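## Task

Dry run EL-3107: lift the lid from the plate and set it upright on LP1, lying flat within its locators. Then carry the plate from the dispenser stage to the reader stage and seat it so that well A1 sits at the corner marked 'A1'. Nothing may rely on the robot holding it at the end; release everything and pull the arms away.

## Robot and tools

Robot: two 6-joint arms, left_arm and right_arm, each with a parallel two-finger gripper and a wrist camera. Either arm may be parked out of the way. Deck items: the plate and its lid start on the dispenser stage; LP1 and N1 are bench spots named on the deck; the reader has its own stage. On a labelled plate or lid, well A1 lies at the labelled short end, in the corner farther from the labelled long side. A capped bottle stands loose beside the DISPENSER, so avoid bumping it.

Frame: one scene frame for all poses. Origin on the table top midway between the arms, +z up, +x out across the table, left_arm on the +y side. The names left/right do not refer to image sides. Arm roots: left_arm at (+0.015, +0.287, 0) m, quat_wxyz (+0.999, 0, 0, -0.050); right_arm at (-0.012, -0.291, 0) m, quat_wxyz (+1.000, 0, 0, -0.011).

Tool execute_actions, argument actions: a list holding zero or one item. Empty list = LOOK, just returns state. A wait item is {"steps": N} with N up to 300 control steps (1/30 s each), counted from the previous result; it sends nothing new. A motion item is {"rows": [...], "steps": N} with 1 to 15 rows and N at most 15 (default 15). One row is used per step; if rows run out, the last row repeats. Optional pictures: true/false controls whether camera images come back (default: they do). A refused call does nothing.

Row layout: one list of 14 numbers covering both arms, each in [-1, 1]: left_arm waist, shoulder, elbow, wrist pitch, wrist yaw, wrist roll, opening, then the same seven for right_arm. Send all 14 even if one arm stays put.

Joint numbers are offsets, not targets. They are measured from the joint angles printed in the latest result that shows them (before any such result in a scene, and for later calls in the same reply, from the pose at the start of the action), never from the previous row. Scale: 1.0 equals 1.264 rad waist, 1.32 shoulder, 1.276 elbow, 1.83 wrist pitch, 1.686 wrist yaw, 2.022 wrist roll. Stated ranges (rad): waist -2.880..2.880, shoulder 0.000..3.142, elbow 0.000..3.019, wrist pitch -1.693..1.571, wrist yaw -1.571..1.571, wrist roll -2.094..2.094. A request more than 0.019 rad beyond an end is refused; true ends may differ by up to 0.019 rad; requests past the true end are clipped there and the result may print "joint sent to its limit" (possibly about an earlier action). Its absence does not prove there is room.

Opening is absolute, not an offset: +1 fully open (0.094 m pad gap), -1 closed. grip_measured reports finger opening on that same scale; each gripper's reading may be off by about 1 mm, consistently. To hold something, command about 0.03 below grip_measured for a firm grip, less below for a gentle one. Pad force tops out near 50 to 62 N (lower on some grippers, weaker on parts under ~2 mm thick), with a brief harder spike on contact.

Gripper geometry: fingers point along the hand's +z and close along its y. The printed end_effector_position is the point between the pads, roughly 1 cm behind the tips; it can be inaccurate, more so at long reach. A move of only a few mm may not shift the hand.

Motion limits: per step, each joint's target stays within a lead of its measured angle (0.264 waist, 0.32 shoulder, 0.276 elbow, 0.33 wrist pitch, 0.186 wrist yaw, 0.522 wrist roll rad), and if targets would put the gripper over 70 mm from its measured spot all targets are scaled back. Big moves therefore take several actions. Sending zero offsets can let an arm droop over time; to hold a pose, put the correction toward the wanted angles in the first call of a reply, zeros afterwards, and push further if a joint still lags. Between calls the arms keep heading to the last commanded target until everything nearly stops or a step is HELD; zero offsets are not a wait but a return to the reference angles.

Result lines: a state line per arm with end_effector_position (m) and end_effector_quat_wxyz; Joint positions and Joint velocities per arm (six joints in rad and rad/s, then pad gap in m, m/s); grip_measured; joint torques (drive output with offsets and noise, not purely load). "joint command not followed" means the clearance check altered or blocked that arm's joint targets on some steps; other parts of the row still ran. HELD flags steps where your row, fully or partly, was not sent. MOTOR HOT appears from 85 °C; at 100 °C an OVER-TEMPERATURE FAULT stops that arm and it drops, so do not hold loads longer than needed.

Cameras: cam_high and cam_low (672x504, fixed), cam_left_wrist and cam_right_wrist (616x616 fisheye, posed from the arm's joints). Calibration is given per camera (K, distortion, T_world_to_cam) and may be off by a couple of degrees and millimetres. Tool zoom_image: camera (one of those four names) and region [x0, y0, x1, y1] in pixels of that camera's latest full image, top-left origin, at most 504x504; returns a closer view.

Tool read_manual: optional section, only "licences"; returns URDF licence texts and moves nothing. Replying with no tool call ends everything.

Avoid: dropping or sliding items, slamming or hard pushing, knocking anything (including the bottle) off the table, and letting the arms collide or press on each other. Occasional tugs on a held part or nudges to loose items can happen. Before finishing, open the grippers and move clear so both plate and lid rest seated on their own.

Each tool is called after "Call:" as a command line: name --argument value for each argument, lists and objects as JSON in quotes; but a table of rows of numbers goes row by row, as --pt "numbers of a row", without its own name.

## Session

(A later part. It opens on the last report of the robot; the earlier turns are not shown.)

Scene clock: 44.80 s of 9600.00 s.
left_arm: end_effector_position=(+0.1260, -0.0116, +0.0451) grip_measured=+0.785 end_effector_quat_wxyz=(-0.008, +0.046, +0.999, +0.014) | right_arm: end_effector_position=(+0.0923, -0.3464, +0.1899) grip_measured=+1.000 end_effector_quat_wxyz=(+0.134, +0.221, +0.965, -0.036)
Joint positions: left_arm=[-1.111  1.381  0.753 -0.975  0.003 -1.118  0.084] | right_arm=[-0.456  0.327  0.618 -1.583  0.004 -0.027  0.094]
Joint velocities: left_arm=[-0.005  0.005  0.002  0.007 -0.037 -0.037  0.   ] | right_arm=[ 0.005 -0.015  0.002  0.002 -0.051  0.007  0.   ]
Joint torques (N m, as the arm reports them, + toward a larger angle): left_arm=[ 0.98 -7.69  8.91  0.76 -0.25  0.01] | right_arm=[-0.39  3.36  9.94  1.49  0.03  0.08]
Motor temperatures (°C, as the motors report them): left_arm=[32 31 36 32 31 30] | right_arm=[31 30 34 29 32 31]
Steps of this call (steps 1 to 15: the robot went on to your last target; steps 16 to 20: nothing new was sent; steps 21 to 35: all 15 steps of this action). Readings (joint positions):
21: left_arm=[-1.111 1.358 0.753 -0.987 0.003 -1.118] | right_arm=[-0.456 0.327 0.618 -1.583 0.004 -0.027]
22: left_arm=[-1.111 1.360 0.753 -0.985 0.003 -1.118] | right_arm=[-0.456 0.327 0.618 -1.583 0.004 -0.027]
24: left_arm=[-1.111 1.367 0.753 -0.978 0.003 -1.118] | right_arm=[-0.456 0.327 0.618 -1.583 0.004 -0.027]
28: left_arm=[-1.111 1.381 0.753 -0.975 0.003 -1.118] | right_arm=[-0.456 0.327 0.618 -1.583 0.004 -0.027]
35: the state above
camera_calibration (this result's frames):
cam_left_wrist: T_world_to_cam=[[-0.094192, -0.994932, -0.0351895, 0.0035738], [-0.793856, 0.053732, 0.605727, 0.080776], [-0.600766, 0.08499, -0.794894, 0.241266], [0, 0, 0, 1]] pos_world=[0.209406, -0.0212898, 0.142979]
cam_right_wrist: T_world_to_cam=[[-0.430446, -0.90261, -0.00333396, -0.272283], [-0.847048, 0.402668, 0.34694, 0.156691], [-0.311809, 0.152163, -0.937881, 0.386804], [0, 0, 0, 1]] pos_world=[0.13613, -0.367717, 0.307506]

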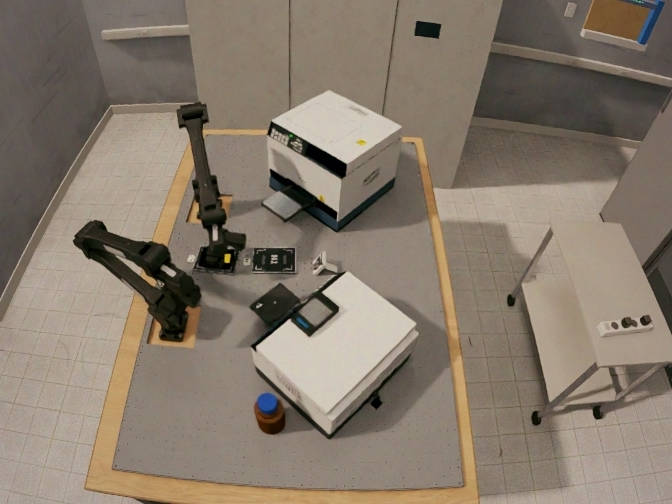

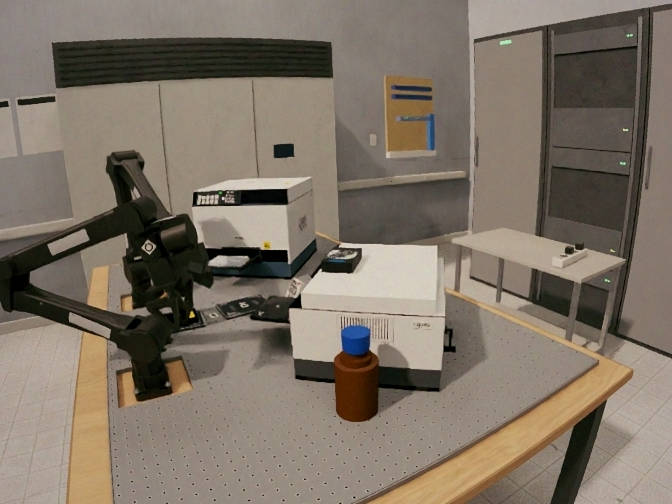

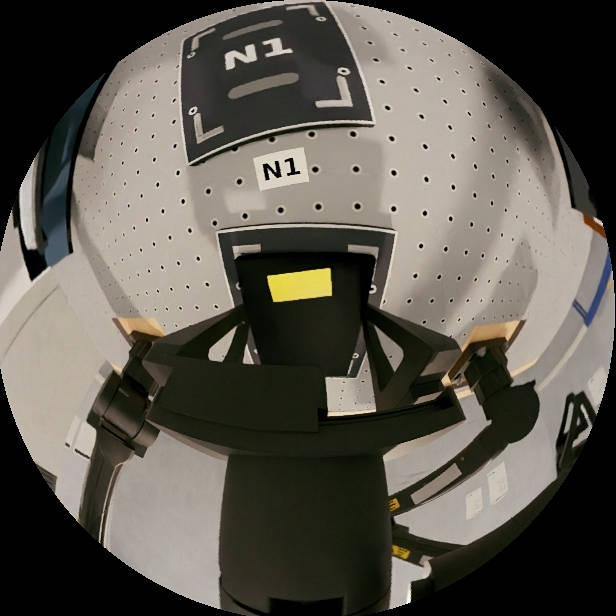

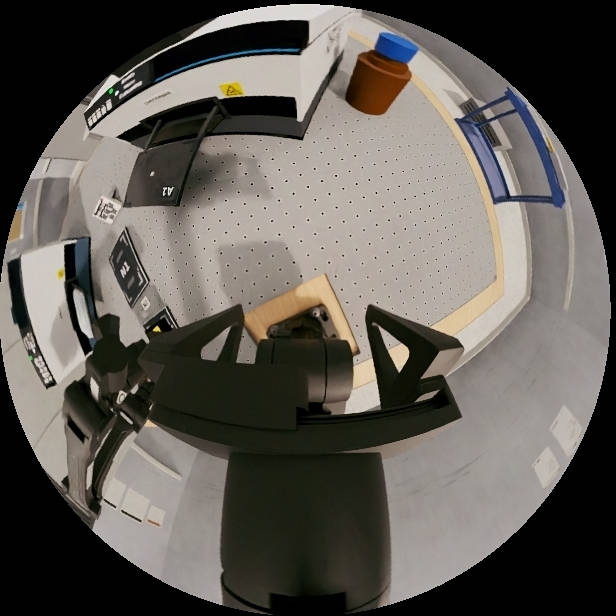

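Call:
execute_actions --actions '[{"rows":[[-0.005,0.022,0.005,0.011,0,0,0.76,0,0,0,0,0,0,1]],"steps":15}]'

Call:
zoom_image --camera "cam_left_wrist" --region '[190,190,420,390]'

Scene clock: 45.73 s of 9600.00 s.
left_arm: end_effector_position=(+0.1260, -0.0116, +0.0448) grip_measured=+0.785 end_effector_quat_wxyz=(-0.008, +0.046, +0.999, +0.015) | right_arm: end_effector_position=(+0.0923, -0.3464, +0.1899) grip_measured=+1.000 end_effector_quat_wxyz=(+0.134, +0.221, +0.965, -0.036)
Joint positions: left_arm=[-1.111  1.382  0.753 -0.975  0.003 -1.118  0.084] | right_arm=[-0.456  0.327  0.618 -1.583  0.004 -0.027  0.094]
Joint velocities: left_arm=[-0.005  0.005 -0.017 -0.002 -0.007  0.007  0.002] | right_arm=[-0.024 -0.005 -0.027 -0.002 -0.066 -0.022  0.   ]
Joint torques (N m, as the arm reports them, + toward a larger angle): left_arm=[ 1.16 -7.74  8.3   0.82 -0.29  0.08] | right_arm=[-0.38  3.37  9.95  1.49  0.03  0.08]
Motor temperatures (°C, as the motors report them): left_arm=[32 31 36 32 31 30] | right_arm=[31 30 34 29 32 31]
Steps of this call (steps 1 to 13: the robot went on to your last target; steps 14 to 28: all 15 steps of this action). Readings (joint positions):
14: left_arm=[-1.111 1.382 0.753 -0.975 0.003 -1.118] | right_arm=[-0.456 0.327 0.618 -1.583 0.004 -0.027]
15: left_arm=[-1.111 1.382 0.753 -0.975 0.003 -1.118] | right_arm=[-0.456 0.327 0.618 -1.583 0.004 -0.027]
17: left_arm=[-1.111 1.382 0.753 -0.975 0.003 -1.118] | right_arm=[-0.456 0.327 0.618 -1.583 0.004 -0.027]
21: left_arm=[-1.111 1.382 0.753 -0.975 0.003 -1.118] | right_arm=[-0.456 0.327 0.618 -1.583 0.004 -0.027]
28: the state above
camera_calibration (this result's frames):
cam_left_wrist: T_world_to_cam=[[-0.0942015, -0.994907, -0.0358747, 0.00359771], [-0.793694, 0.0532993, 0.605978, 0.0809452], [-0.60098, 0.0855576, -0.794672, 0.241017], [0, 0, 0, 1]] pos_world=[0.209431, -0.0213557, 0.142607]
cam_right_wrist: T_world_to_cam=[[-0.430446, -0.90261, -0.00333396, -0.272283], [-0.847048, 0.402668, 0.34694, 0.156691], [-0.311809, 0.152163, -0.937881, 0.386804], [0, 0, 0, 1]] pos_world=[0.13613, -0.367717, 0.307506]

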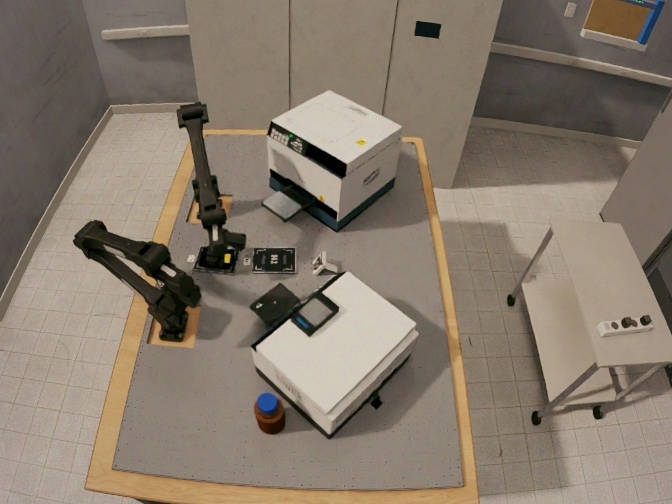

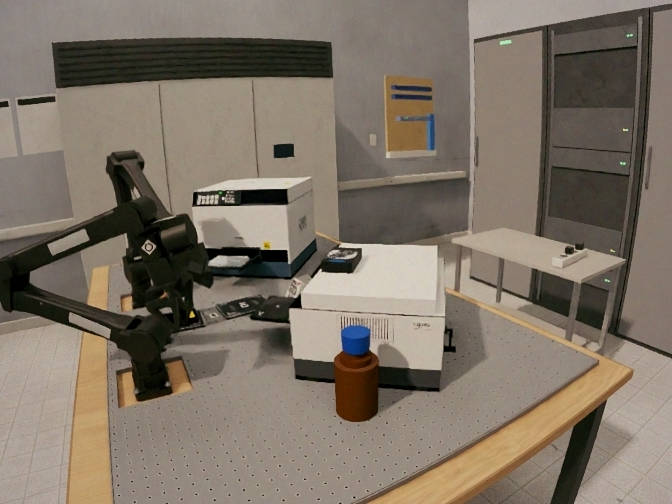

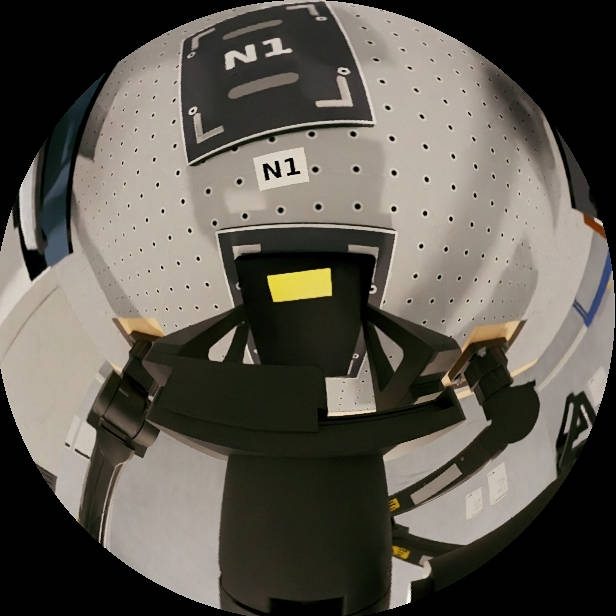

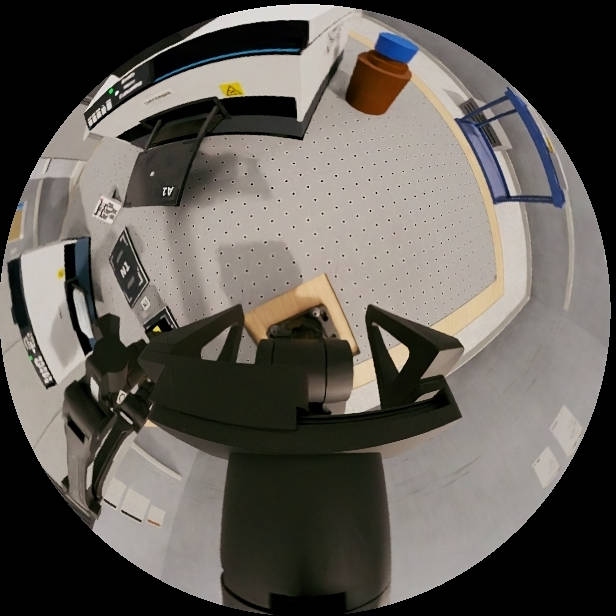

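Region (190, 190, 420, 390) of cam_left_wrist's 616x616 image, scaled by 2.191, with more detail than that image has; it fills the top 438 rows of this view, and the rest is white.

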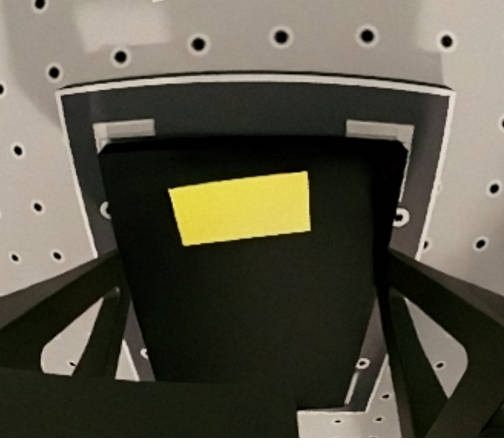

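Call:
execute_actions --actions '[{"rows":[[0,0,0,0,0,0,0.85,0,0,0,0,0,0,1],[0,0,0,0,0,0,0.95,0,0,0,0,0,0,1]],"steps":10}]' --pictures false

Call:
execute_actions --actions '[{"rows":[[0,-0.02,0.05,-0.02,0,0,1,0,0,0,0,0,0,1],[0,-0.04,0.08,-0.04,0,0,1,0,0,0,0,0,0,1],[0,-0.06,0.11,-0.07,0,0,1,0,0,0,0,0,0,1],[0,-0.1,0.15,-0.13,0,0,1,0,0,0,0,0,0,1]],"steps":15}]'

Call:
zoom_image --camera "cam_high" --region '[180,180,330,290]'

Call:
zoom_image --camera "cam_left_wrist" --region '[190,190,420,390]'

Scene clock: 47.07 s of 9600.00 s.
left_arm: end_effector_position=(+0.1260, -0.0116, +0.0448) grip_measured=+0.947 end_effector_quat_wxyz=(-0.008, +0.046, +0.999, +0.015) | right_arm: end_effector_position=(+0.0923, -0.3464, +0.1899) grip_measured=+1.000 end_effector_quat_wxyz=(+0.134, +0.221, +0.965, -0.036)
Joint positions: left_arm=[-1.111  1.382  0.753 -0.975  0.003 -1.118  0.091] | right_arm=[-0.456  0.327  0.618 -1.583  0.004 -0.027  0.094]
Joint velocities: left_arm=[-0.005 -0.005  0.007 -0.017 -0.037 -0.051  0.001] | right_arm=[ 0.005 -0.005 -0.012  0.002 -0.007  0.037  0.   ]
Joint torques (N m, as the arm reports them, + toward a larger angle): left_arm=[ 2.01 -9.09  7.85  0.36 -0.2   0.02] | right_arm=[-0.38  3.36  9.95  1.5   0.03  0.08]
Motor temperatures (°C, as the motors report them): left_arm=[32 31 36 32 31 30] | right_arm=[31 30 34 29 32 31]
Steps of this call (steps 1 to 15: the robot went on to your last target; steps 16 to 30: nothing new was sent; steps 31 to 40: all 10 steps of this action). Readings (joint positions):
31: left_arm=[-1.111 1.382 0.753 -0.975 0.003 -1.118] | right_arm=[-0.456 0.327 0.618 -1.583 0.004 -0.027]
32: left_arm=[-1.111 1.382 0.753 -0.975 0.003 -1.118] | right_arm=[-0.456 0.327 0.618 -1.583 0.004 -0.027]
34: left_arm=[-1.111 1.382 0.753 -0.975 0.003 -1.118] | right_arm=[-0.456 0.327 0.618 -1.583 0.004 -0.027]
38: left_arm=[-1.111 1.382 0.753 -0.975 0.003 -1.118] | right_arm=[-0.456 0.327 0.618 -1.583 0.004 -0.027]
40: the state above

Scene clock: 47.57 s of 9600.00 s.
left_arm: end_effector_position=(+0.1335, -0.0318, +0.1472) grip_measured=+1.000 end_effector_quat_wxyz=(+0.010, +0.046, +0.998, -0.028) | right_arm: end_effector_position=(+0.0923, -0.3464, +0.1899) grip_measured=+1.000 end_effector_quat_wxyz=(+0.134, +0.221, +0.965, -0.036)
Joint positions: left_arm=[-1.111  1.237  0.923 -1.197  0.003 -1.118  0.094] | right_arm=[-0.456  0.327  0.618 -1.583  0.004 -0.027  0.094]
Joint velocities: left_arm=[ 0.005  0.034 -0.002 -0.061 -0.051  0.007  0.   ] | right_arm=[-0.015  0.005 -0.012 -0.007  0.007 -0.022  0.   ]
Joint torques (N m, as the arm reports them, + toward a larger angle): left_arm=[ 1.34 -7.73 11.11 -0.21 -0.26  0.  ] | right_arm=[-0.4   3.39  9.95  1.49  0.03  0.08]
Motor temperatures (°C, as the motors report them): left_arm=[32 31 36 32 31 30] | right_arm=[31 30 34 29 32 31]
Steps of this call (steps 1 to 15: all 15 steps of this action). Readings (joint positions):
1: left_arm=[-1.111 1.382 0.755 -0.979 0.003 -1.118] | right_arm=[-0.456 0.327 0.618 -1.583 0.004 -0.027]
2: left_arm=[-1.111 1.381 0.762 -0.993 0.003 -1.118] | right_arm=[-0.456 0.327 0.618 -1.583 0.004 -0.027]
4: left_arm=[-1.111 1.369 0.793 -1.057 0.003 -1.118] | right_arm=[-0.456 0.327 0.618 -1.583 0.004 -0.027]
8: left_arm=[-1.111 1.297 0.878 -1.172 0.003 -1.118] | right_arm=[-0.456 0.327 0.618 -1.583 0.004 -0.027]
15: the state above
camera_calibration (this result's frames):
cam_left_wrist: T_world_to_cam=[[-0.0943962, -0.994389, 0.0477529, -0.0243002], [-0.813017, 0.104684, 0.572752, 0.0350722], [-0.574537, 0.0152417, -0.818337, 0.326381], [0, 0, 0, 1]] pos_world=[0.213738, -0.0328099, 0.248162]
cam_right_wrist: T_world_to_cam=[[-0.430446, -0.90261, -0.00333396, -0.272283], [-0.847048, 0.402668, 0.34694, 0.156691], [-0.311809, 0.152163, -0.937881, 0.386804], [0, 0, 0, 1]] pos_world=[0.13613, -0.367717, 0.307506]

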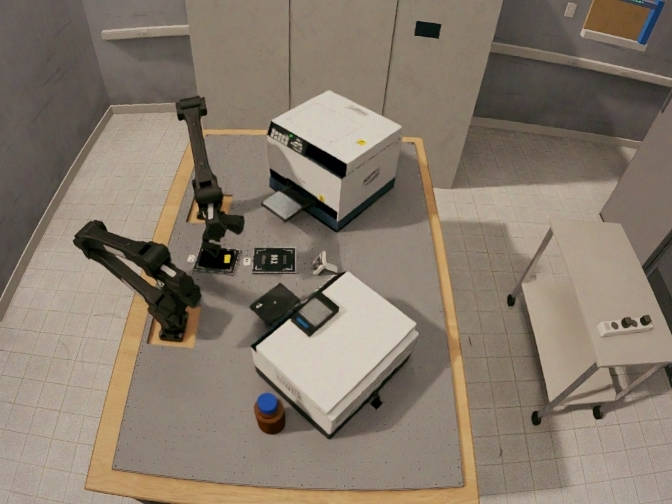

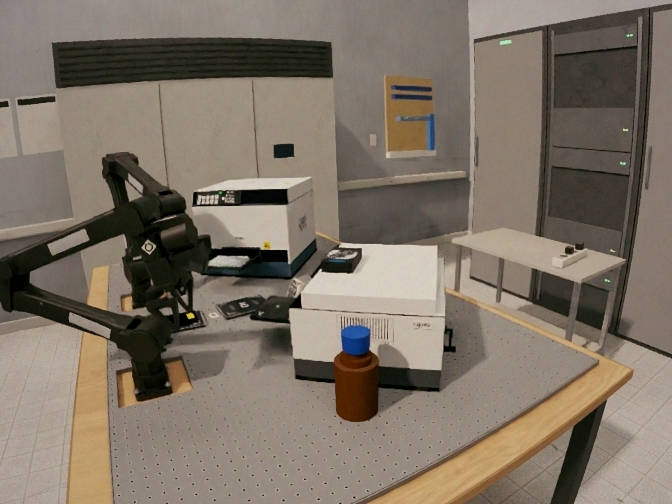

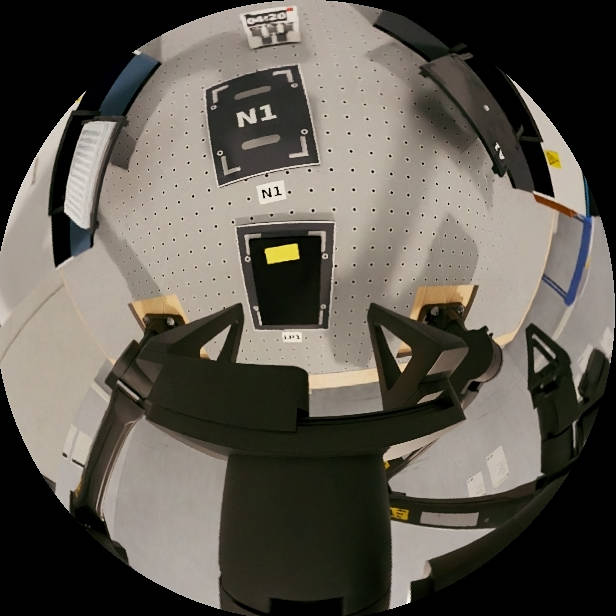

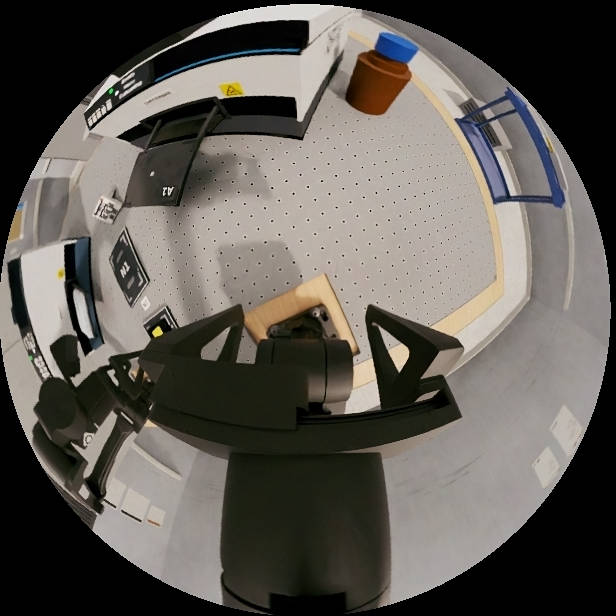

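Region (180, 180, 330, 290) of cam_high's 672x504 image, scaled by 3.360, with more detail than that image has; it fills the top 370 rows of this view, and the rest is white.

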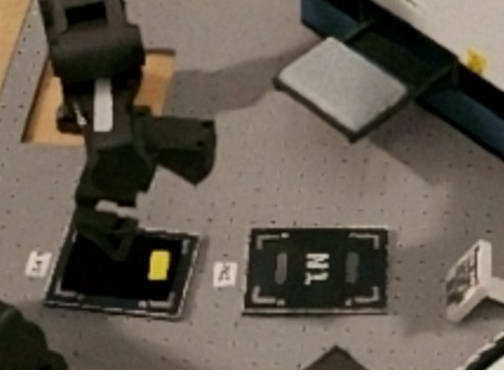

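Region (190, 190, 420, 390) of cam_left_wrist's 616x616 image, scaled by 2.191, with more detail than that image has; it fills the top 438 rows of this view, and the rest is white.

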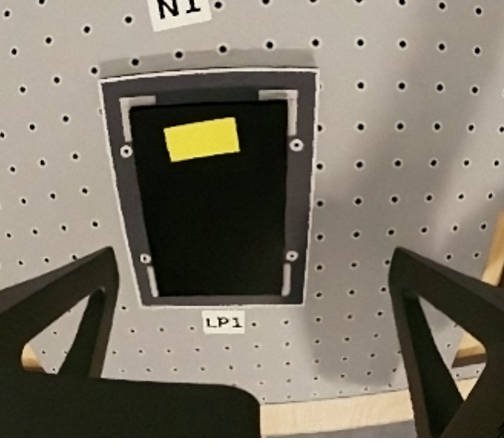

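Call:
finished_scene --scene 2

The scene is finished: the task was done.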